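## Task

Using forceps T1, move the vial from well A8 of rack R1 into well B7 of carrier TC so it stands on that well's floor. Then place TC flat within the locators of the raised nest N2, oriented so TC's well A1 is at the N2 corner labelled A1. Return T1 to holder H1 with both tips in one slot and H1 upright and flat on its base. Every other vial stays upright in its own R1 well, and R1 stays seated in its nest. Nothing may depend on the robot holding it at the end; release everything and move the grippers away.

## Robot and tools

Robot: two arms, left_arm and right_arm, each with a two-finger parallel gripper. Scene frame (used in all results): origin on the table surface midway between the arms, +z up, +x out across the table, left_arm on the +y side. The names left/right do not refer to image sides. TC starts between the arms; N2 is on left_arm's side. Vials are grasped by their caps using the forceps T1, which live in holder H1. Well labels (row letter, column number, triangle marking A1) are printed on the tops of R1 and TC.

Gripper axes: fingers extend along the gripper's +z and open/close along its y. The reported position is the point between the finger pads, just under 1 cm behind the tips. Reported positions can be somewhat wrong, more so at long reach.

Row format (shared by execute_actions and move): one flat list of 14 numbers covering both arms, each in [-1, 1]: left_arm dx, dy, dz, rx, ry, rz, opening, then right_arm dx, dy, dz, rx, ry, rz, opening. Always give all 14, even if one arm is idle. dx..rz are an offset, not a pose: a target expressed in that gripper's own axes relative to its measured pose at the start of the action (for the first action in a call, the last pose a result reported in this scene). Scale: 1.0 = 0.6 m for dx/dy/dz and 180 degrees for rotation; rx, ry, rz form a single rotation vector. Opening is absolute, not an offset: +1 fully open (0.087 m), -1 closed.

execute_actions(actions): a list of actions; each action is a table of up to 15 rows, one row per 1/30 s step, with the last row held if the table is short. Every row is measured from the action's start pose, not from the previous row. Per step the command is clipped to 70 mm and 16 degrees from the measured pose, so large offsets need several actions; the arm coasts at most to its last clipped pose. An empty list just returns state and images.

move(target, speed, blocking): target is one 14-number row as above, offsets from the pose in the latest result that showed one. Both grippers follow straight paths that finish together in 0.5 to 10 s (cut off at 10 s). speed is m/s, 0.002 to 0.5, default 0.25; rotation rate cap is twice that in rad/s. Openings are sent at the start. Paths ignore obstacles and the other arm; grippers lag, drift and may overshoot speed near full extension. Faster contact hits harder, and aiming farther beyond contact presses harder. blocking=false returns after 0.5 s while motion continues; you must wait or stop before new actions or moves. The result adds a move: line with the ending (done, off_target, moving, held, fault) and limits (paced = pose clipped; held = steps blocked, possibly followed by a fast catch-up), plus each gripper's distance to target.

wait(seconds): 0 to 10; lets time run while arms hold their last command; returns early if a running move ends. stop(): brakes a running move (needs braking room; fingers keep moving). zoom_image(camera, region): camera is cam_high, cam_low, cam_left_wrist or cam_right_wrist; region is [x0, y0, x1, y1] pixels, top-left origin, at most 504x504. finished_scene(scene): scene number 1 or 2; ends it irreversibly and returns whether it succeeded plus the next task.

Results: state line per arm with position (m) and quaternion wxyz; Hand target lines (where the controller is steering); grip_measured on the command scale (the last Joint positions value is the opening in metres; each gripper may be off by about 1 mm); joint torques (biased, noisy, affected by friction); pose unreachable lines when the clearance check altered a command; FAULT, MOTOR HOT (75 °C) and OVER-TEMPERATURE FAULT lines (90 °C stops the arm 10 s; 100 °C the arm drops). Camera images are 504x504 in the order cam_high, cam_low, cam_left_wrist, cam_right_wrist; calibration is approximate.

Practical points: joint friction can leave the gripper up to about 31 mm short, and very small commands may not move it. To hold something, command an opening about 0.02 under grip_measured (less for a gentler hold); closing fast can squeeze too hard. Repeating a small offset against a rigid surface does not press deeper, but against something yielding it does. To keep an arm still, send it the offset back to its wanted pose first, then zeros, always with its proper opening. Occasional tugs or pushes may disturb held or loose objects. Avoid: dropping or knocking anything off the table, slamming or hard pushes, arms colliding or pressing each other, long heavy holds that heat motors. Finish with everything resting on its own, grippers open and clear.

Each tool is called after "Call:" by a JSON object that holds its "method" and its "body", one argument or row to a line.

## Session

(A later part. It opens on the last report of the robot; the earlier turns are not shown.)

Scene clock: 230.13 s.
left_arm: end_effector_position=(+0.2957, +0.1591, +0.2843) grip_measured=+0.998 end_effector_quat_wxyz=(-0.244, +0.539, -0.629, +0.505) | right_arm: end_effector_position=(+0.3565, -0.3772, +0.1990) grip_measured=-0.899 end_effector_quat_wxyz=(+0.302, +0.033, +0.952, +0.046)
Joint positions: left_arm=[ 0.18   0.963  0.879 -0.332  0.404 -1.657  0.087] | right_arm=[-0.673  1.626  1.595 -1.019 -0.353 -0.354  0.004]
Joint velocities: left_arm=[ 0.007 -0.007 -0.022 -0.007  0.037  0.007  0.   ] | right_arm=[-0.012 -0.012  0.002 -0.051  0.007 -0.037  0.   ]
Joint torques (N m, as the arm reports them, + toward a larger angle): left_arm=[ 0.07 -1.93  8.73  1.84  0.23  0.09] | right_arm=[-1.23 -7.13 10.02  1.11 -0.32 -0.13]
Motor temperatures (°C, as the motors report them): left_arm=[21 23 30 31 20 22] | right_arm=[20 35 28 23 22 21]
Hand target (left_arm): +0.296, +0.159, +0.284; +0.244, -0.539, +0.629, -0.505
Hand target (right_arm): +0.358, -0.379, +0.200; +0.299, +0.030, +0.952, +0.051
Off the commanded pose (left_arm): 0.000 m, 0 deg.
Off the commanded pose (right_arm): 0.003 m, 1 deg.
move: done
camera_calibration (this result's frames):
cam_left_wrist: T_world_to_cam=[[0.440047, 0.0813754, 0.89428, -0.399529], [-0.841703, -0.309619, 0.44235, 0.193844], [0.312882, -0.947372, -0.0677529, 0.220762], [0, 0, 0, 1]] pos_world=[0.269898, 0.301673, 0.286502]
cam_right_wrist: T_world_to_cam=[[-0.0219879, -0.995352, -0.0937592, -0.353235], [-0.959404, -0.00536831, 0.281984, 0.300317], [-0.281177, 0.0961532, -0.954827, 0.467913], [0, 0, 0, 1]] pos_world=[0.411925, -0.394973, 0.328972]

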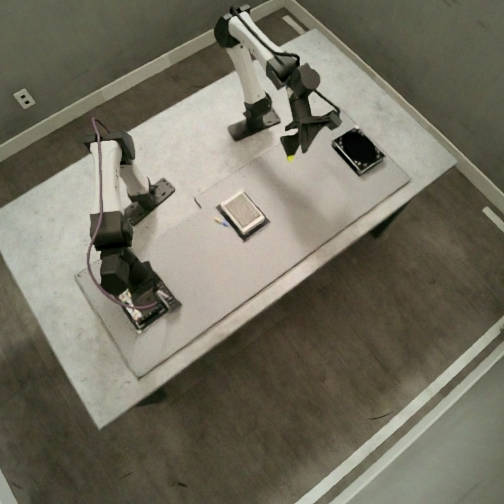

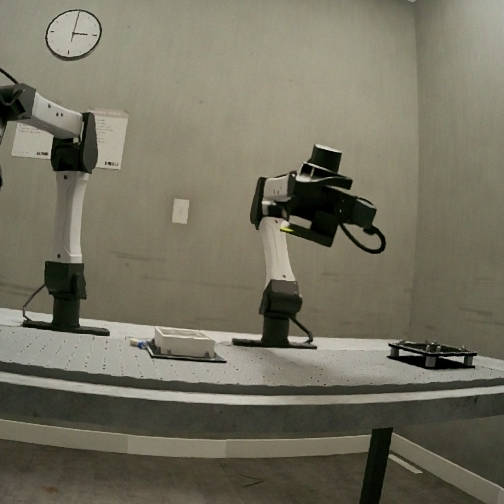

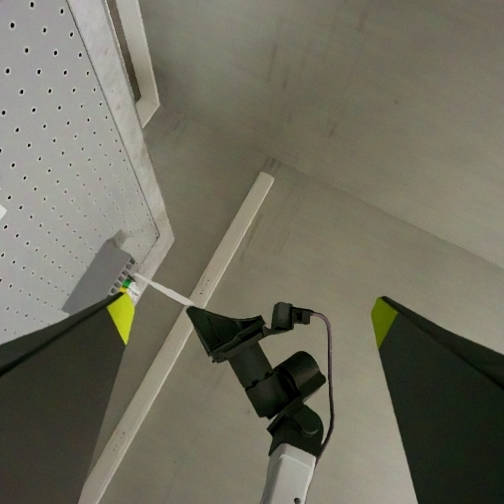

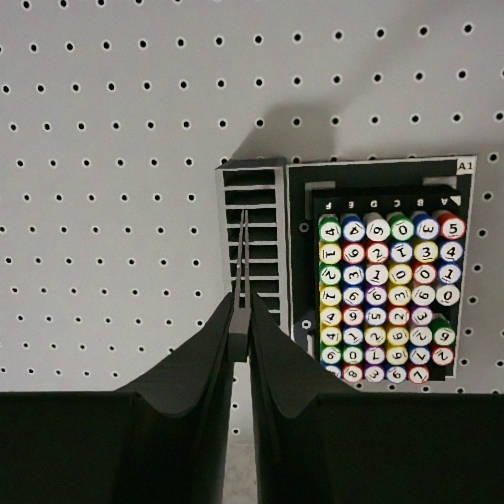

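Descend 2 cm and check.

Call:
{"method": "move", "body": {
  "target": [0,0,0,0,0,0,1, 0.02,-0.01,0.03,0,0,0,-0.9],
  "speed": 0.02
}}

Call:
{"method": "zoom_image", "body": {
  "camera": "cam_right_wrist",
  "region": [180,140,320,280]
}}

Call:
{"method": "zoom_image", "body": {
  "camera": "cam_left_wrist",
  "region": [60,220,200,320]
}}

Scene clock: 235.23 s.
left_arm: end_effector_position=(+0.2957, +0.1591, +0.2843) grip_measured=+0.998 end_effector_quat_wxyz=(-0.244, +0.539, -0.629, +0.505) | right_arm: end_effector_position=(+0.3601, -0.3790, +0.1830) grip_measured=-0.899 end_effector_quat_wxyz=(+0.304, +0.031, +0.951, +0.046)
Joint positions: left_arm=[ 0.18   0.963  0.879 -0.332  0.404 -1.657  0.087] | right_arm=[-0.673  1.626  1.529 -0.948 -0.354 -0.356  0.004]
Joint velocities: left_arm=[ 0.002 -0.007  0.002  0.007  0.066 -0.007 -0.001] | right_arm=[-0.002 -0.017  0.002  0.007  0.022 -0.037 -0.001]
Joint torques (N m, as the arm reports them, + toward a larger angle): left_arm=[ 0.21 -1.82  8.64  1.81  0.23  0.12] | right_arm=[-1.27 -9.45  5.22  1.33 -0.26 -0.14]
Motor temperatures (°C, as the motors report them): left_arm=[21 23 31 31 20 22] | right_arm=[20 35 29 23 22 21]
Hand target (left_arm): +0.296, +0.159, +0.284; +0.244, -0.539, +0.629, -0.505
Hand target (right_arm): +0.357, -0.381, +0.177; +0.302, +0.033, +0.952, +0.046
Off the commanded pose (left_arm): 0.000 m, 0 deg.
Off the commanded pose (right_arm): 0.007 m, 0 deg.
move: done
camera_calibration (this result's frames):
cam_left_wrist: T_world_to_cam=[[0.440047, 0.0813754, 0.89428, -0.399529], [-0.841703, -0.309619, 0.44235, 0.193844], [0.312882, -0.947372, -0.0677529, 0.220762], [0, 0, 0, 1]] pos_world=[0.269898, 0.301673, 0.286502]
cam_right_wrist: T_world_to_cam=[[-0.0186234, -0.995658, -0.0912014, -0.358296], [-0.960731, -0.00743771, 0.277381, 0.308787], [-0.276855, 0.0927858, -0.956422, 0.451253], [0, 0, 0, 1]] pos_world=[0.41492, -0.396314, 0.31326]

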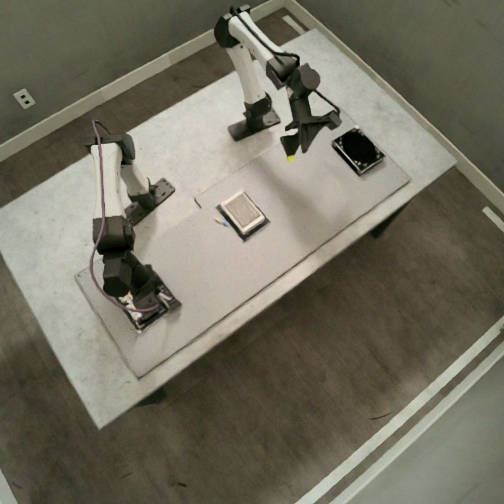

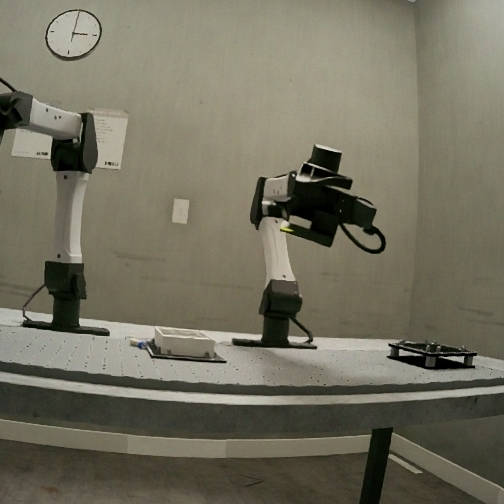

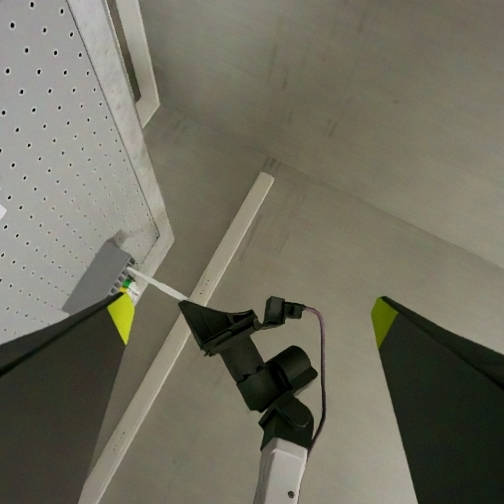

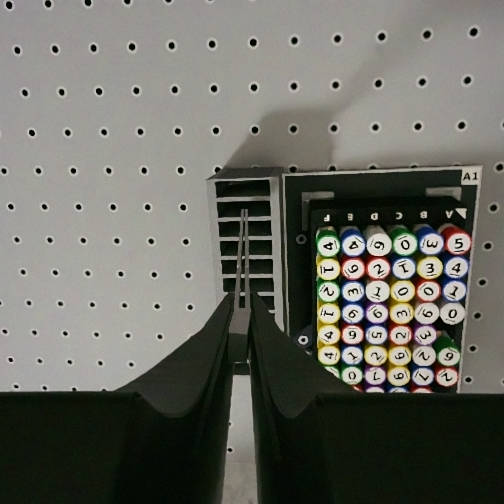

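Region (180, 140, 320, 280) of cam_right_wrist's 504x504 image, scaled by 3.600, with more detail than that image has.

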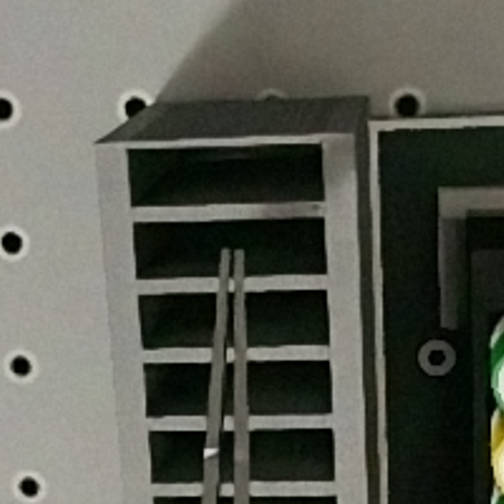

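Region (60, 220, 200, 320) of cam_left_wrist's 504x504 image, scaled by 3.600, with more detail than that image has; it fills the top 360 rows of this view, and the rest is white.

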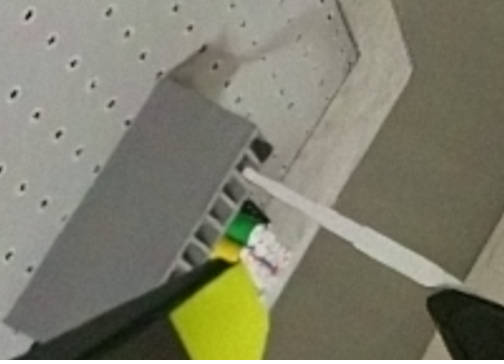

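Call:
{"method": "move", "body": {
  "target": [0,0,0,0,0,0,1, 0.045,-0.005,0.055,0,0,0,-0.9],
  "speed": 0.02
}}

Call:
{"method": "zoom_image", "body": {
  "camera": "cam_right_wrist",
  "region": [160,140,340,320]
}}

Call:
{"method": "zoom_image", "body": {
  "camera": "cam_left_wrist",
  "region": [60,220,200,320]
}}

Scene clock: 238.13 s.
left_arm: end_effector_position=(+0.2957, +0.1591, +0.2843) grip_measured=+0.998 end_effector_quat_wxyz=(-0.244, +0.539, -0.629, +0.505) | right_arm: end_effector_position=(+0.3616, -0.3799, +0.1468) grip_measured=-0.899 end_effector_quat_wxyz=(+0.308, +0.030, +0.950, +0.043)
Joint positions: left_arm=[ 0.18   0.963  0.879 -0.332  0.404 -1.657  0.087] | right_arm=[-0.673  1.613  1.369 -0.79  -0.354 -0.356  0.004]
Joint velocities: left_arm=[-0.012 -0.017  0.022 -0.051  0.007  0.007 -0.001] | right_arm=[ 0.002  0.007 -0.002 -0.022 -0.037 -0.051 -0.   ]
Joint torques (N m, as the arm reports them, + toward a larger angle): left_arm=[ 0.06 -1.99  8.75  1.83  0.23  0.09] | right_arm=[-0.54 -9.75  5.02  1.45 -0.23 -0.04]
Motor temperatures (°C, as the motors report them): left_arm=[21 23 31 31 20 22] | right_arm=[20 35 28 23 22 21]
Hand target (left_arm): +0.296, +0.159, +0.284; +0.244, -0.539, +0.629, -0.505
Hand target (right_arm): +0.357, -0.377, +0.140; +0.304, +0.031, +0.951, +0.046
Off the commanded pose (left_arm): 0.000 m, 0 deg.
Off the commanded pose (right_arm): 0.008 m, 1 deg.
move: done
camera_calibration (this result's frames):
cam_left_wrist: T_world_to_cam=[[0.440047, 0.0813754, 0.89428, -0.399529], [-0.841703, -0.309619, 0.44235, 0.193844], [0.312882, -0.947372, -0.0677529, 0.220762], [0, 0, 0, 1]] pos_world=[0.269898, 0.301673, 0.286502]
cam_right_wrist: T_world_to_cam=[[-0.0178294, -0.996111, -0.0862831, -0.363606], [-0.963175, -0.00604428, 0.268808, 0.322931], [-0.268284, 0.0878984, -0.959321, 0.412671], [0, 0, 0, 1]] pos_world=[0.41527, -0.396514, 0.277704]

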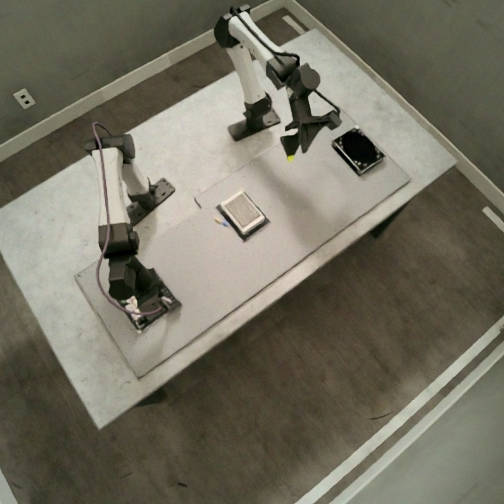

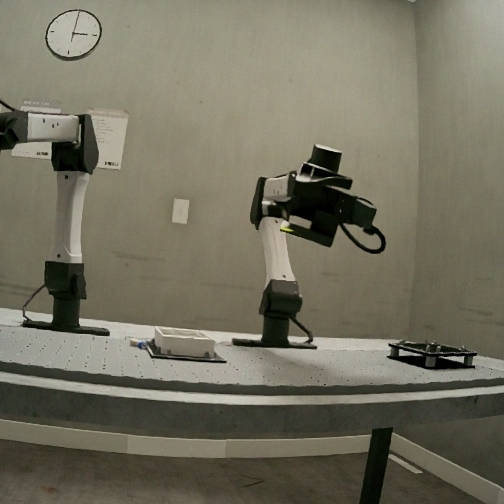

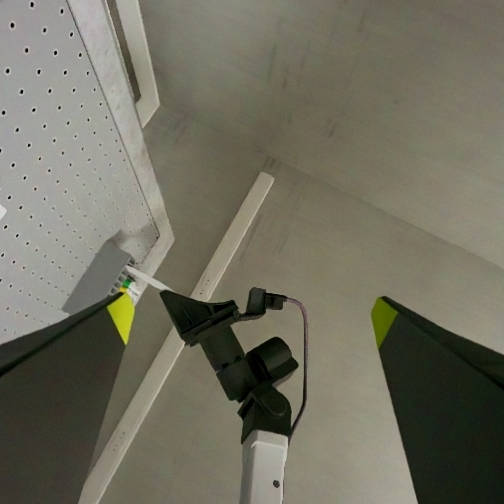

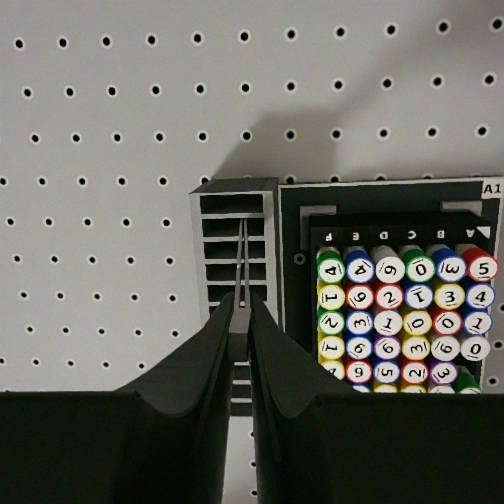

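Region (160, 140, 340, 320) of cam_right_wrist's 504x504 image, scaled by 2.800, with more detail than that image has.

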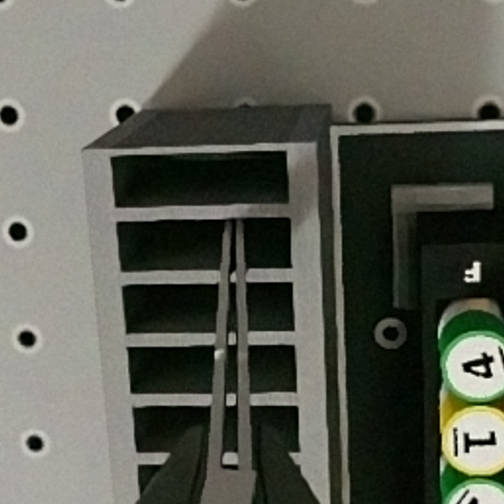

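Region (60, 220, 200, 320) of cam_left_wrist's 504x504 image, scaled by 3.600, with more detail than that image has; it fills the top 360 rows of this view, and the rest is white.

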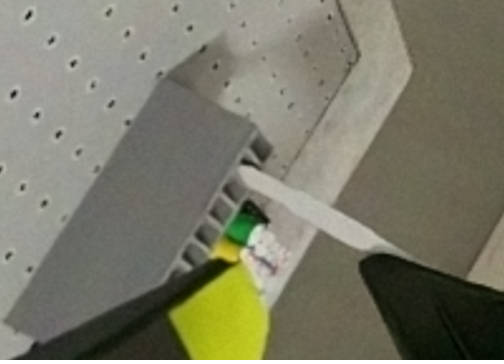

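Call:
{"method": "execute_actions", "body": {
  "actions": [
    [[0,0,0,0,0,0,1,0,0,0,0,0,0,-0.8]],
    [[0,0,0,0,0,0,1,0,0,0,0,0,0,-0.5]],
    [[0,0,0,0,0,0,1,0,0,0,0,0,0,-0.3]]
  ]
}}

Call:
{"method": "move", "body": {
  "target": [0,0,0,0,0,0,1, 0,0,-0.1,0,0,0,-0.3],
  "speed": 0.08
}}

Call:
{"method": "move", "body": {
  "target": [0,0,0,0,0,0,1, 0.17,0.45,0.07,0,0.19,0,-0.3],
  "speed": 0.2
}}

Call:
{"method": "move", "body": {
  "target": [0,0,0,0,0,0,1, 0,0,0,0,0,-0.14,-0.3]
}}

Scene clock: 240.87 s.
left_arm: end_effector_position=(+0.2957, +0.1591, +0.2843) grip_measured=+0.998 end_effector_quat_wxyz=(-0.244, +0.539, -0.629, +0.505) | right_arm: end_effector_position=(+0.3618, -0.3800, +0.1469) grip_measured=-0.300 end_effector_quat_wxyz=(+0.309, +0.030, +0.950, +0.043)
Joint positions: left_arm=[ 0.18   0.963  0.879 -0.332  0.404 -1.657  0.087] | right_arm=[-0.673  1.613  1.369 -0.789 -0.354 -0.356  0.031]
Joint velocities: left_arm=[-0.007  0.012  0.002  0.066  0.007  0.007  0.   ] | right_arm=[ 0.007 -0.007 -0.002  0.022  0.037 -0.051 -0.   ]
Joint torques (N m, as the arm reports them, + toward a larger angle): left_arm=[ 0.08 -1.96  8.73  1.81  0.21  0.14] | right_arm=[-0.5  -8.88  7.55  1.36 -0.25 -0.03]
Motor temperatures (°C, as the motors report them): left_arm=[21 23 31 31 20 22] | right_arm=[20 35 28 23 22 21]
Hand target (left_arm): +0.296, +0.159, +0.284; +0.244, -0.539, +0.629, -0.505
Hand target (right_arm): +0.362, -0.380, +0.147; +0.309, +0.030, +0.950, +0.043
Off the commanded pose (left_arm): 0.000 m, 0 deg.
Off the commanded pose (right_arm): 0.000 m, 0 deg.
camera_calibration (this result's frames):
cam_left_wrist: T_world_to_cam=[[0.440047, 0.0813754, 0.89428, -0.399529], [-0.841703, -0.309619, 0.44235, 0.193844], [0.312882, -0.947372, -0.0677529, 0.220762], [0, 0, 0, 1]] pos_world=[0.269898, 0.301673, 0.286502]
cam_right_wrist: T_world_to_cam=[[-0.0177723, -0.996144, -0.0859184, -0.363771], [-0.963353, -0.00594281, 0.268172, 0.323255], [-0.267648, 0.0875358, -0.959532, 0.412449], [0, 0, 0, 1]] pos_world=[0.415335, -0.396551, 0.277816]

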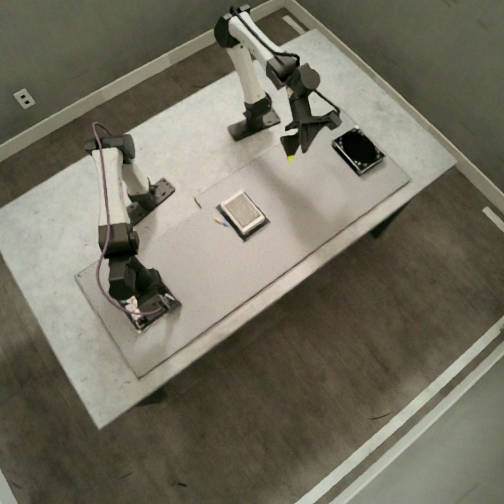

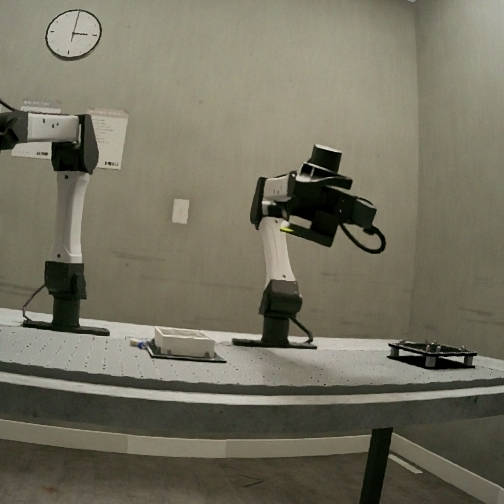

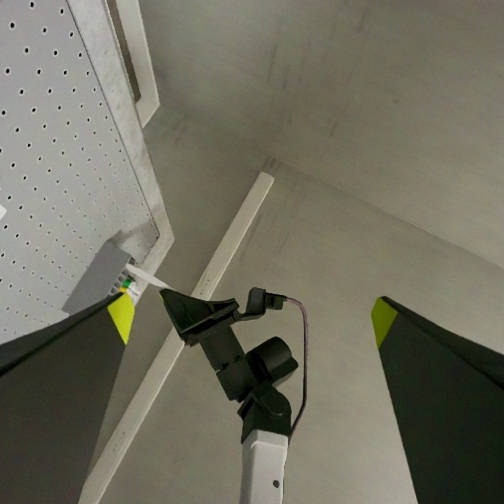

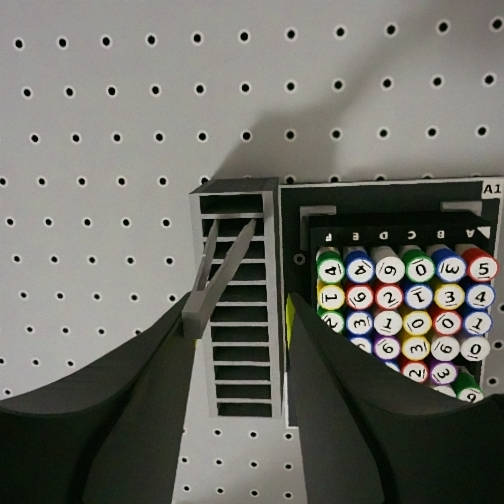

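Scene clock: 242.17 s.
left_arm: end_effector_position=(+0.2957, +0.1591, +0.2843) grip_measured=+0.998 end_effector_quat_wxyz=(-0.244, +0.539, -0.629, +0.505) | right_arm: end_effector_position=(+0.3298, -0.3834, +0.1872) grip_measured=-0.300 end_effector_quat_wxyz=(+0.304, +0.033, +0.951, +0.043)
Joint positions: left_arm=[ 0.18   0.963  0.879 -0.332  0.404 -1.657  0.087] | right_arm=[-0.733  1.541  1.463 -0.984 -0.378 -0.41   0.031]
Joint velocities: left_arm=[ 0.007 -0.012  0.002  0.022  0.022  0.007  0.   ] | right_arm=[ 0.007  0.012 -0.007  0.037 -0.037 -0.066  0.   ]
Joint torques (N m, as the arm reports them, + toward a larger angle): left_arm=[ 0.09 -1.94  8.56  1.85  0.23  0.11] | right_arm=[-1.25 -9.04  9.1   1.08 -0.31 -0.15]
Motor temperatures (°C, as the motors report them): left_arm=[21 23 31 31 20 22] | right_arm=[20 35 29 23 22 21]
Hand target (left_arm): +0.296, +0.159, +0.284; +0.244, -0.539, +0.629, -0.505
Hand target (right_arm): +0.327, -0.383, +0.195; +0.309, +0.030, +0.950, +0.042
Off the commanded pose (left_arm): 0.000 m, 0 deg.
Off the commanded pose (right_arm): 0.009 m, 1 deg.
move: done
camera_calibration (this result's frames):
cam_left_wrist: T_world_to_cam=[[0.440047, 0.0813754, 0.89428, -0.399529], [-0.841703, -0.309619, 0.44235, 0.193844], [0.312882, -0.947372, -0.0677529, 0.220762], [0, 0, 0, 1]] pos_world=[0.269898, 0.301673, 0.286502]
cam_right_wrist: T_world_to_cam=[[-0.0236836, -0.995932, -0.0869346, -0.362052], [-0.960668, -0.00139495, 0.277696, 0.280703], [-0.276687, 0.0900921, -0.956727, 0.446275], [0, 0, 0, 1]] pos_world=[0.384567, -0.400394, 0.317538]

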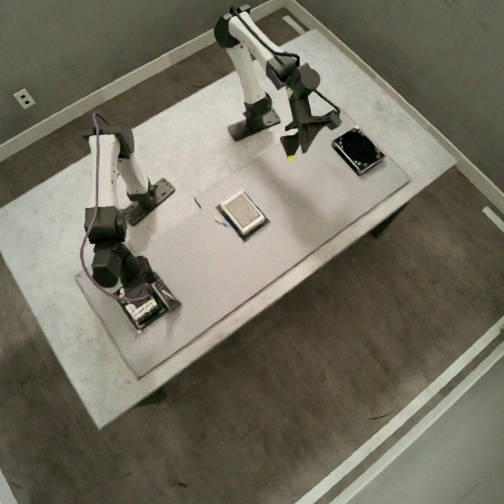

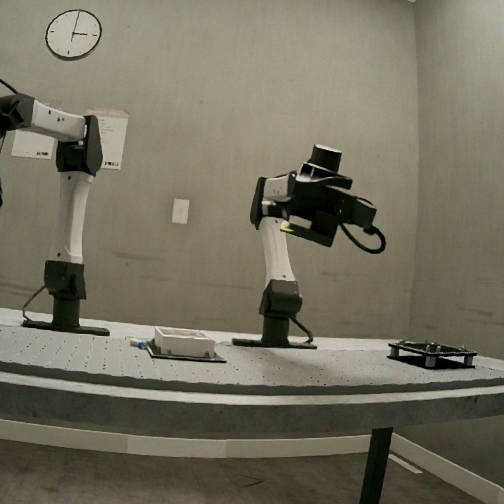

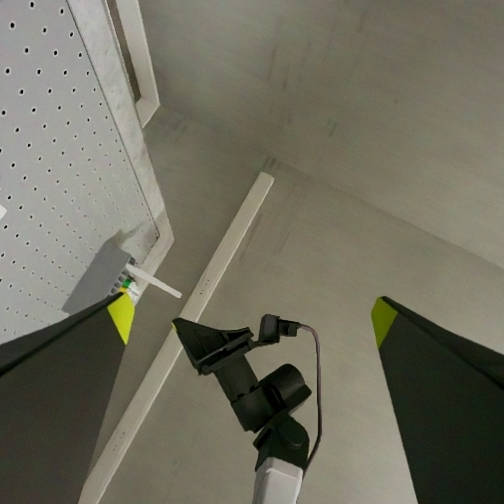

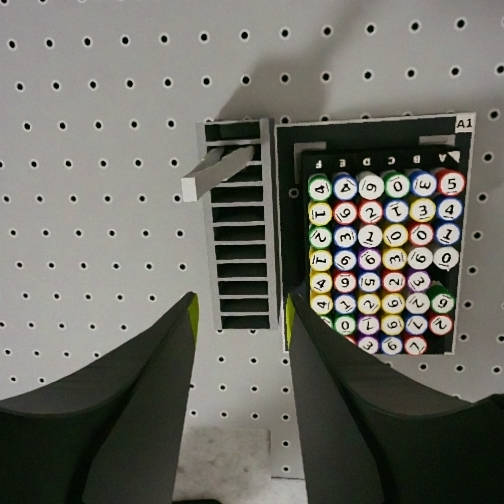

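Scene clock: 244.23 s.
left_arm: end_effector_position=(+0.2957, +0.1591, +0.2843) grip_measured=+0.998 end_effector_quat_wxyz=(-0.244, +0.539, -0.629, +0.505) | right_arm: end_effector_position=(+0.2831, -0.1038, +0.1246) grip_measured=-0.300 end_effector_quat_wxyz=(+0.020, +0.014, +0.998, +0.064)
Joint positions: left_arm=[ 0.18   0.963  0.879 -0.332  0.404 -1.657  0.087] | right_arm=[ 0.186  1.741  1.501 -1.248 -0.106  0.374  0.031]
Joint velocities: left_arm=[-0.002  0.002  0.007  0.051  0.037 -0.051  0.   ] | right_arm=[ 0.002 -0.002 -0.002 -0.066  0.022 -0.066 -0.001]
Joint torques (N m, as the arm reports them, + toward a larger angle): left_arm=[-0.02 -1.87  8.67  1.83  0.21  0.12] | right_arm=[-0.36 -7.79  8.64  0.45 -0.14  0.02]
Motor temperatures (°C, as the motors report them): left_arm=[21 23 32 31 20 22] | right_arm=[20 35 29 23 22 21]
Hand target (left_arm): +0.296, +0.159, +0.284; +0.244, -0.539, +0.629, -0.505
Hand target (right_arm): +0.283, -0.102, +0.124; +0.009, +0.020, +0.998, +0.064
Off the commanded pose (left_arm): 0.000 m, 0 deg.
Off the commanded pose (right_arm): 0.003 m, 2 deg.
move: done
camera_calibration (this result's frames):
cam_left_wrist: T_world_to_cam=[[0.440047, 0.0813754, 0.89428, -0.399529], [-0.841703, -0.309619, 0.44235, 0.193844], [0.312882, -0.947372, -0.0677529, 0.220762], [0, 0, 0, 1]] pos_world=[0.269898, 0.301673, 0.286502]
cam_right_wrist: T_world_to_cam=[[-0.00743846, -0.992356, -0.12318, -0.0898836], [-0.653403, -0.0884257, 0.751828, 0.0985348], [-0.756974, 0.0860786, -0.647751, 0.445334], [0, 0, 0, 1]] pos_world=[0.400821, -0.118817, 0.203313]

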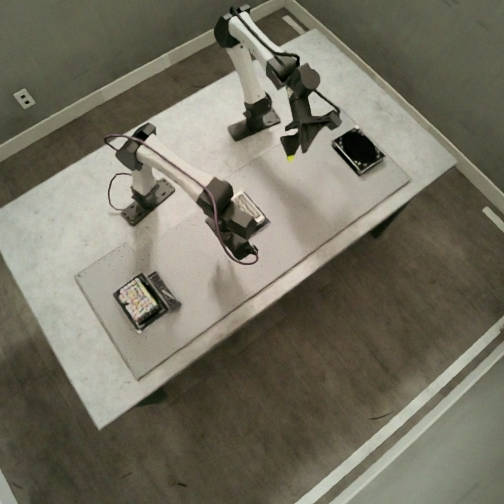

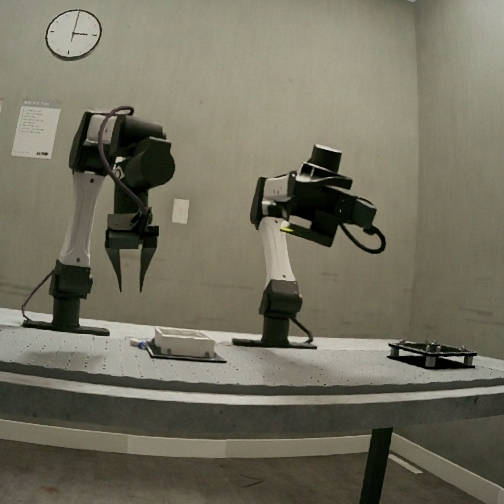

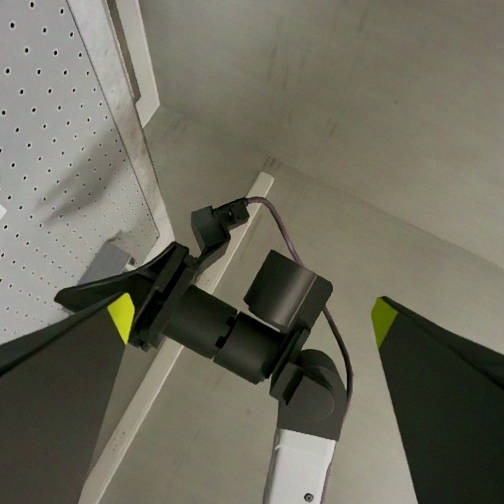

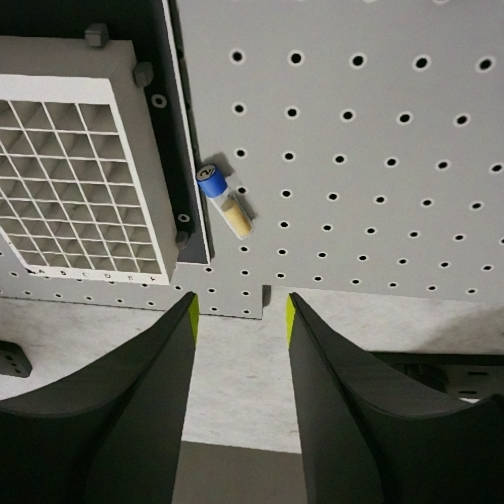

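Scene clock: 245.67 s.
left_arm: end_effector_position=(+0.2957, +0.1591, +0.2843) grip_measured=+0.998 end_effector_quat_wxyz=(-0.244, +0.539, -0.629, +0.505) | right_arm: end_effector_position=(+0.2797, -0.1062, +0.1228) grip_measured=-0.300 end_effector_quat_wxyz=(+0.030, -0.194, +0.979, +0.060)
Joint positions: left_arm=[ 0.18   0.963  0.879 -0.332  0.404 -1.657  0.087] | right_arm=[ 0.233  1.741  1.501 -1.248 -0.106  0.001  0.031]
Joint velocities: left_arm=[-0.002 -0.007  0.002  0.022 -0.007 -0.051 -0.002] | right_arm=[0.002 0.002 0.017 0.007 0.022 0.007 0.   ]
Joint torques (N m, as the arm reports them, + toward a larger angle): left_arm=[ 0.08 -1.95  8.68  1.82  0.21  0.1 ] | right_arm=[ 0.03 -8.58  8.46  0.57 -0.12 -0.18]
Motor temperatures (°C, as the motors report them): left_arm=[21 23 32 31 20 22] | right_arm=[20 35 29 23 22 21]
Hand target (left_arm): +0.296, +0.159, +0.284; +0.244, -0.539, +0.629, -0.505
Hand target (right_arm): +0.283, -0.104, +0.124; +0.034, -0.203, +0.977, +0.059
Off the commanded pose (left_arm): 0.000 m, 0 deg.
Off the commanded pose (right_arm): 0.004 m, 1 deg.
move: done
camera_calibration (this result's frames):
cam_left_wrist: T_world_to_cam=[[0.440047, 0.0813754, 0.89428, -0.399529], [-0.841703, -0.309619, 0.44235, 0.193844], [0.312882, -0.947372, -0.0677529, 0.220762], [0, 0, 0, 1]] pos_world=[0.269898, 0.301673, 0.286502]
cam_right_wrist: T_world_to_cam=[[0.400376, -0.910933, -0.0995026, -0.200822], [-0.598224, -0.342087, 0.724641, 0.0584828], [-0.694138, -0.230604, -0.681905, 0.394798], [0, 0, 0, 1]] pos_world=[0.389435, -0.0718876, 0.206853]

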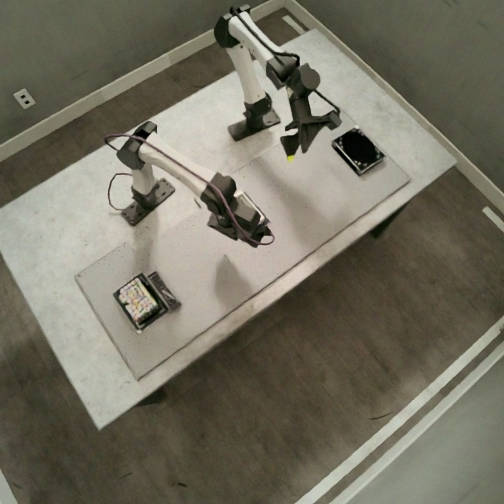

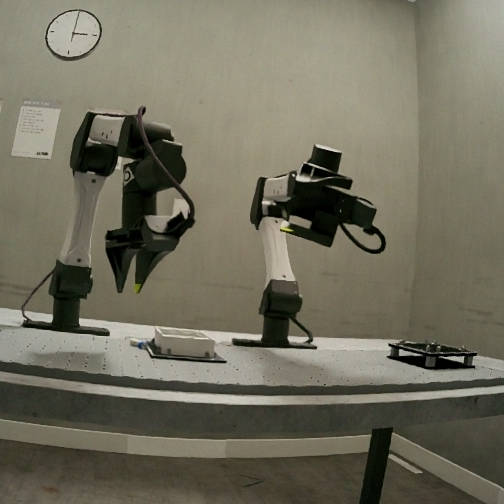

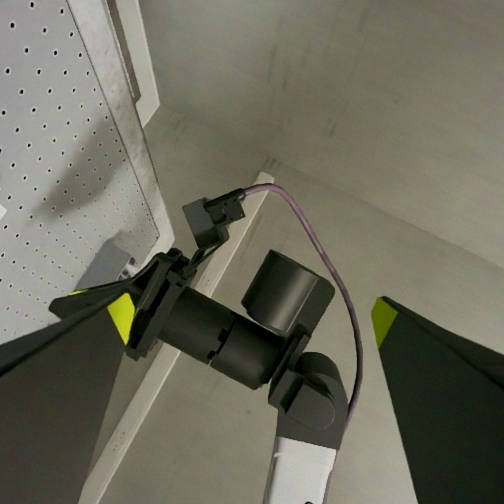

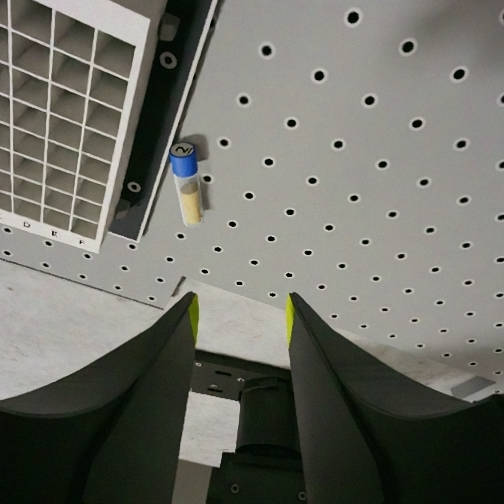

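Call:
{"method": "move", "body": {
  "target": [0,0,0,0,0,0,1, 0,0.06,0.09,0,0,0,-0.5],
  "speed": 0.06
}}

Scene clock: 247.87 s.
left_arm: end_effector_position=(+0.2957, +0.1591, +0.2843) grip_measured=+0.998 end_effector_quat_wxyz=(-0.244, +0.539, -0.629, +0.505) | right_arm: end_effector_position=(+0.2723, -0.0653, +0.0860) grip_measured=-0.500 end_effector_quat_wxyz=(+0.045, -0.197, +0.977, +0.070)
Joint positions: left_arm=[ 0.18   0.963  0.879 -0.332  0.404 -1.657  0.087] | right_arm=[ 0.35   1.757  1.376 -1.061 -0.106  0.114  0.022]
Joint velocities: left_arm=[-0.007  0.002  0.007  0.022 -0.037  0.066  0.   ] | right_arm=[-0.007 -0.002  0.012  0.022  0.081 -0.037 -0.001]
Joint torques (N m, as the arm reports them, + toward a larger angle): left_arm=[ 0.01 -1.88  8.57  1.83  0.22  0.11] | right_arm=[-0.09 -7.78  4.99  0.78 -0.04  0.05]
Motor temperatures (°C, as the motors report them): left_arm=[21 23 32 31 20 22] | right_arm=[20 35 29 23 22 21]
Hand target (left_arm): +0.296, +0.159, +0.284; +0.244, -0.539, +0.629, -0.505
Hand target (right_arm): +0.268, -0.067, +0.073; +0.029, -0.194, +0.979, +0.061
Off the commanded pose (left_arm): 0.000 m, 0 deg.
Off the commanded pose (right_arm): 0.014 m, 2 deg.
move: off_target (right_arm)
camera_calibration (this result's frames):
cam_left_wrist: T_world_to_cam=[[0.440047, 0.0813754, 0.89428, -0.399529], [-0.841703, -0.309619, 0.44235, 0.193844], [0.312882, -0.947372, -0.0677529, 0.220762], [0, 0, 0, 1]] pos_world=[0.269898, 0.301673, 0.286502]
cam_right_wrist: T_world_to_cam=[[0.407926, -0.9061, -0.112161, -0.164914], [-0.613893, -0.363135, 0.700906, 0.099516], [-0.67582, -0.217063, -0.70438, 0.37181], [0, 0, 0, 1]] pos_world=[0.379642, -0.0325846, 0.173648]

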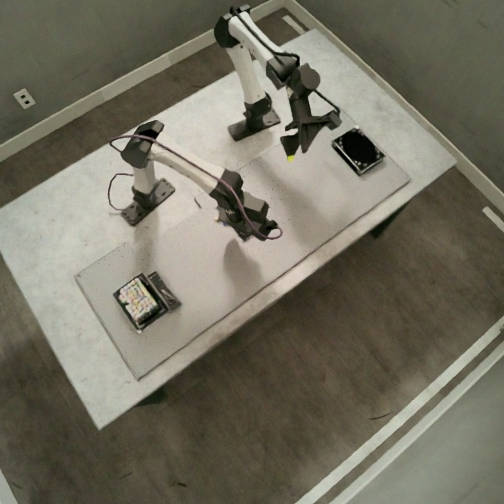

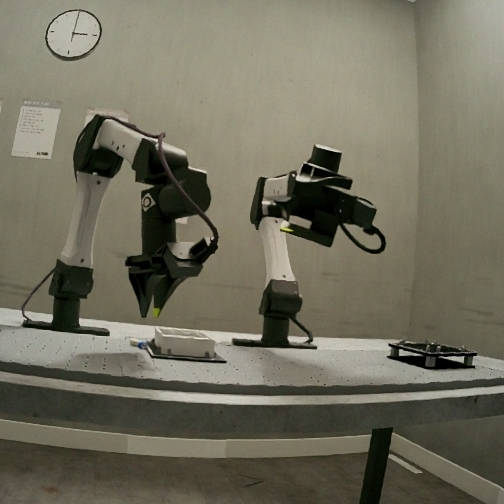

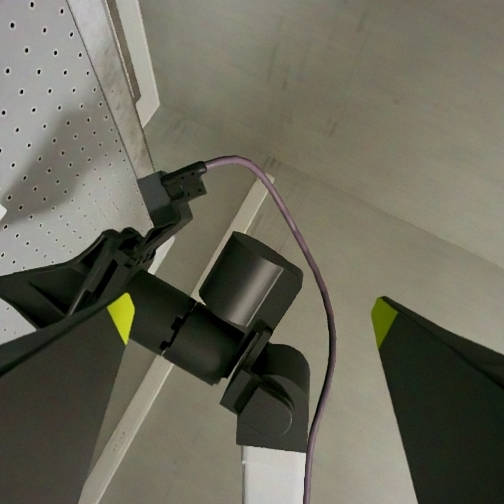

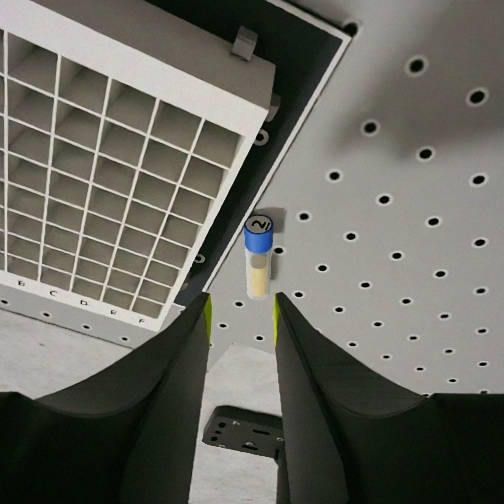

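Call:
{"method": "move", "body": {
  "target": [0,0,0,0,0,0,1, 0.04,-0.022,0.06,0,0,0,-0.5],
  "speed": 0.04
}}

Scene clock: 249.93 s.
left_arm: end_effector_position=(+0.2957, +0.1591, +0.2843) grip_measured=+0.998 end_effector_quat_wxyz=(-0.244, +0.539, -0.629, +0.505) | right_arm: end_effector_position=(+0.2598, -0.0771, +0.0481) grip_measured=-0.500 end_effector_quat_wxyz=(+0.042, -0.196, +0.977, +0.068)
Joint positions: left_arm=[ 0.18   0.963  0.879 -0.332  0.404 -1.657  0.087] | right_arm=[ 0.337  1.733  1.193 -0.909 -0.106  0.103  0.022]
Joint velocities: left_arm=[-0.002 -0.022  0.022 -0.081 -0.007 -0.037  0.   ] | right_arm=[-0.002  0.002 -0.002  0.037 -0.037 -0.081  0.   ]
Joint torques (N m, as the arm reports them, + toward a larger angle): left_arm=[ 0.19 -2.06  8.63  1.85  0.24  0.12] | right_arm=[ -1.29 -10.58   4.41   0.76  -0.11  -0.09]
Motor temperatures (°C, as the motors report them): left_arm=[21 23 32 32 20 22] | right_arm=[20 35 28 22 22 21]
Hand target (left_arm): +0.296, +0.159, +0.284; +0.244, -0.539, +0.629, -0.505
Hand target (right_arm): +0.258, -0.081, +0.046; +0.045, -0.197, +0.977, +0.069
Off the commanded pose (left_arm): 0.000 m, 0 deg.
Off the commanded pose (right_arm): 0.005 m, 0 deg.
move: done
camera_calibration (this result's frames):
cam_left_wrist: T_world_to_cam=[[0.440047, 0.0813754, 0.89428, -0.399529], [-0.841703, -0.309619, 0.44235, 0.193844], [0.312882, -0.947372, -0.0677529, 0.220762], [0, 0, 0, 1]] pos_world=[0.269898, 0.301673, 0.286502]
cam_right_wrist: T_world_to_cam=[[0.40589, -0.907241, -0.110302, -0.174405], [-0.611245, -0.359206, 0.705231, 0.1136], [-0.679435, -0.218825, -0.700345, 0.334664], [0, 0, 0, 1]] pos_world=[0.367609, -0.0441887, 0.135029]

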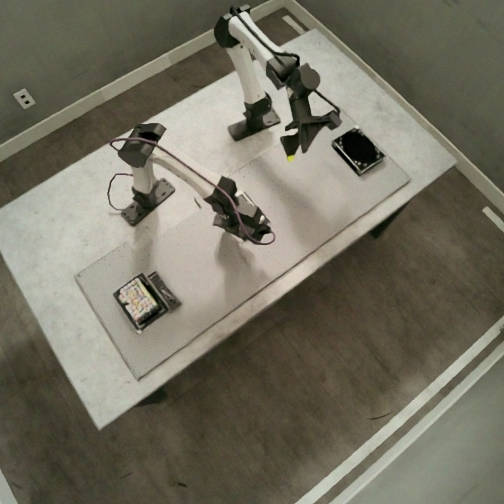

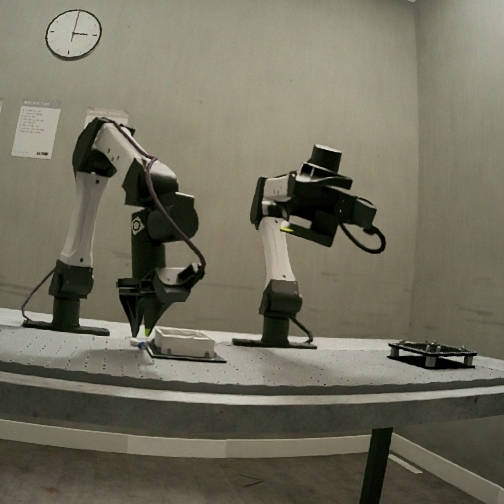

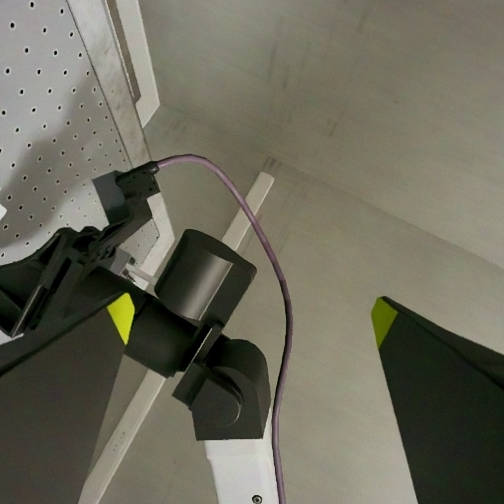

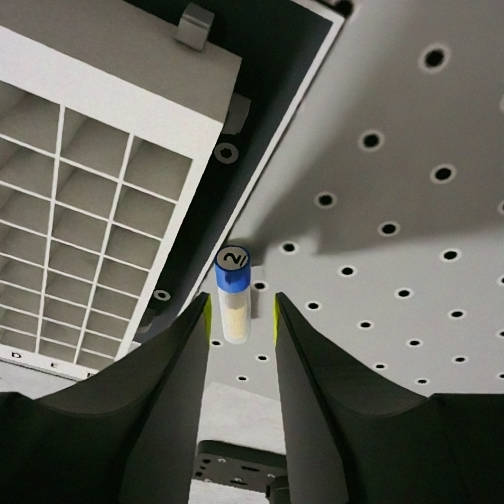

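Call:
{"method": "move", "body": {
  "target": [0,0,0,0,0,0,1, 0.008,0.004,0.05,0,0,0,-0.5],
  "speed": 0.02
}}

Scene clock: 251.90 s.
left_arm: end_effector_position=(+0.2957, +0.1591, +0.2843) grip_measured=+0.998 end_effector_quat_wxyz=(-0.244, +0.539, -0.629, +0.505) | right_arm: end_effector_position=(+0.2643, -0.0709, +0.0345) grip_measured=-0.500 end_effector_quat_wxyz=(+0.064, -0.198, +0.975, +0.075)
Joint positions: left_arm=[ 0.18   0.963  0.879 -0.332  0.404 -1.657  0.087] | right_arm=[ 0.347  1.733  1.137 -0.807 -0.106  0.111  0.022]
Joint velocities: left_arm=[-0.007  0.022 -0.012  0.007  0.11   0.022 -0.001] | right_arm=[-0.002 -0.002 -0.002  0.037  0.007 -0.095 -0.001]
Joint torques (N m, as the arm reports them, + toward a larger angle): left_arm=[ 0.15 -1.92  8.7   1.83  0.24  0.12] | right_arm=[ 0.12 -6.44  4.54  0.91 -0.05  0.02]
Motor temperatures (°C, as the motors report them): left_arm=[21 23 32 32 20 22] | right_arm=[20 35 28 22 22 21]
Hand target (left_arm): +0.296, +0.159, +0.284; +0.244, -0.539, +0.629, -0.505
Hand target (right_arm): +0.256, -0.073, +0.019; +0.042, -0.196, +0.977, +0.068
Off the commanded pose (left_arm): 0.000 m, 0 deg.
Off the commanded pose (right_arm): 0.018 m, 3 deg.
move: off_target (right_arm)
camera_calibration (this result's frames):
cam_left_wrist: T_world_to_cam=[[0.440047, 0.0813754, 0.89428, -0.399529], [-0.841703, -0.309619, 0.44235, 0.193844], [0.312882, -0.947372, -0.0677529, 0.220762], [0, 0, 0, 1]] pos_world=[0.269898, 0.301673, 0.286502]
cam_right_wrist: T_world_to_cam=[[0.412535, -0.903694, -0.114684, -0.173511], [-0.637687, -0.376393, 0.672074, 0.135096], [-0.650515, -0.204121, -0.731549, 0.324052], [0, 0, 0, 1]] pos_world=[0.368528, -0.0398057, 0.126367]

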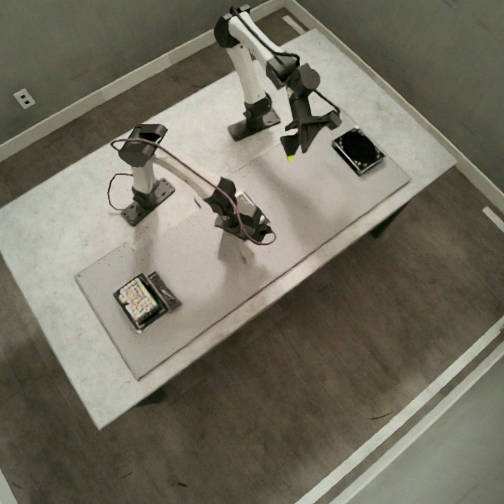

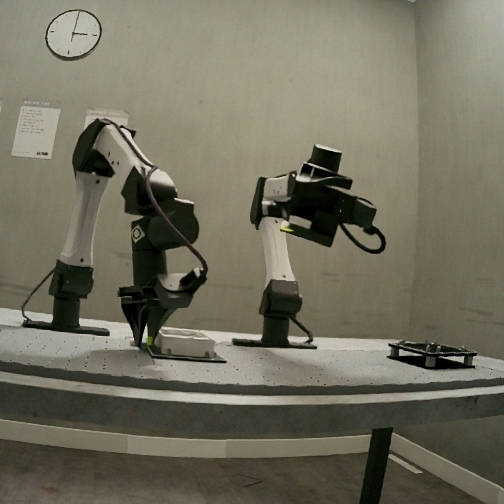

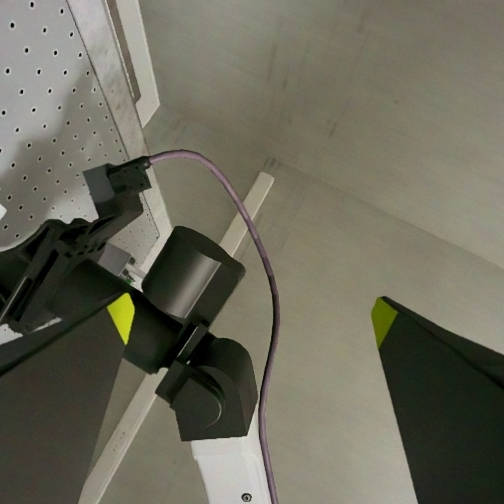

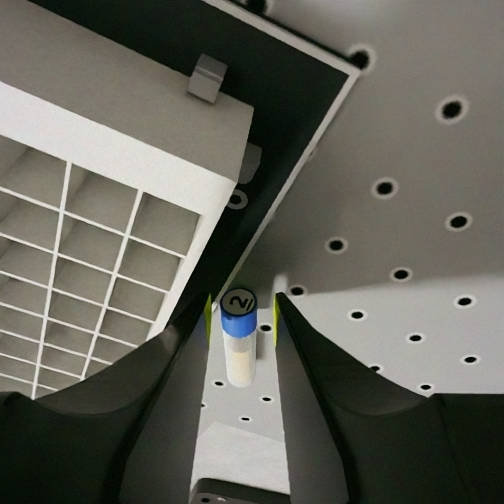

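Call:
{"method": "execute_actions", "body": {
  "actions": [
    [[0,0,0,0,0,0,1,0,0,0,0,0,0,-0.62]],
    [[0,0,0,0,0,0,1,0,0,0,0,0,0,-0.7]],
    [[0,0,0,0,0,0,1,0,0,0,0,0,0,-0.76]]
  ]
}}

Scene clock: 253.70 s.
left_arm: end_effector_position=(+0.2957, +0.1591, +0.2843) grip_measured=+0.998 end_effector_quat_wxyz=(-0.244, +0.539, -0.629, +0.505) | right_arm: end_effector_position=(+0.2649, -0.0706, +0.0345) grip_measured=-0.757 end_effector_quat_wxyz=(+0.065, -0.198, +0.975, +0.076)
Joint positions: left_arm=[ 0.18   0.963  0.879 -0.332  0.404 -1.657  0.087] | right_arm=[ 0.347  1.733  1.137 -0.804 -0.106  0.111  0.011]
Joint velocities: left_arm=[-0.007 -0.002 -0.017 -0.066 -0.051 -0.022 -0.001] | right_arm=[-0.012  0.007 -0.012  0.022 -0.007 -0.066 -0.   ]
Joint torques (N m, as the arm reports them, + toward a larger angle): left_arm=[ 0.   -1.8   8.69  1.83  0.25  0.13] | right_arm=[-0.65 -9.29  6.82  0.74 -0.11 -0.09]
Motor temperatures (°C, as the motors report them): left_arm=[21 23 32 32 20 22] | right_arm=[20 35 28 22 22 21]
Hand target (left_arm): +0.296, +0.159, +0.284; +0.244, -0.539, +0.629, -0.505
Hand target (right_arm): +0.265, -0.071, +0.034; +0.065, -0.198, +0.975, +0.076
Off the commanded pose (left_arm): 0.000 m, 0 deg.
Off the commanded pose (right_arm): 0.000 m, 0 deg.
camera_calibration (this result's frames):
cam_left_wrist: T_world_to_cam=[[0.440047, 0.0813754, 0.89428, -0.399529], [-0.841703, -0.309619, 0.44235, 0.193844], [0.312882, -0.947372, -0.0677529, 0.220762], [0, 0, 0, 1]] pos_world=[0.269898, 0.301673, 0.286502]
cam_right_wrist: T_world_to_cam=[[0.412458, -0.903696, -0.11494, -0.173416], [-0.639355, -0.377042, 0.670123, 0.136054], [-0.648925, -0.20291, -0.733296, 0.324227], [0, 0, 0, 1]] pos_world=[0.368913, -0.0396286, 0.126649]

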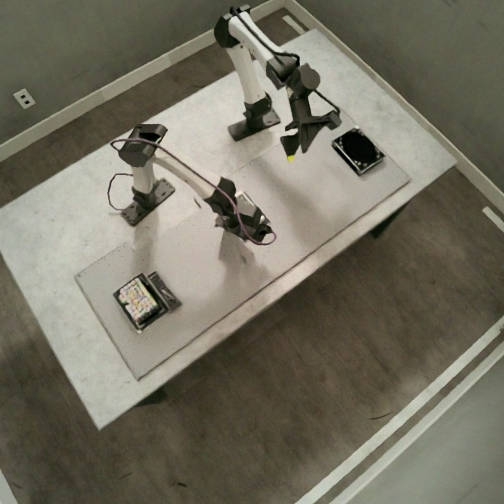

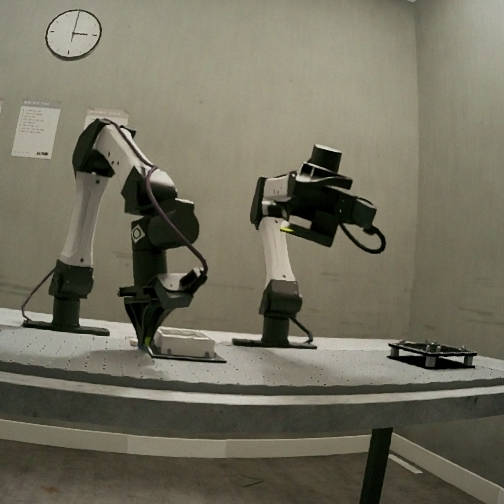

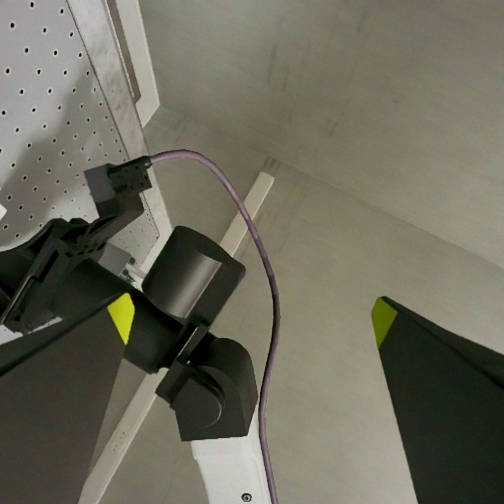

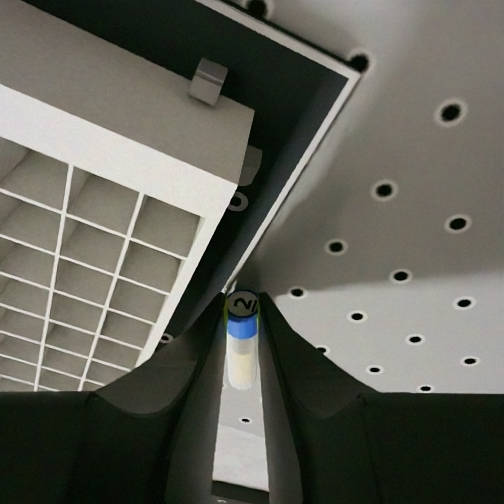

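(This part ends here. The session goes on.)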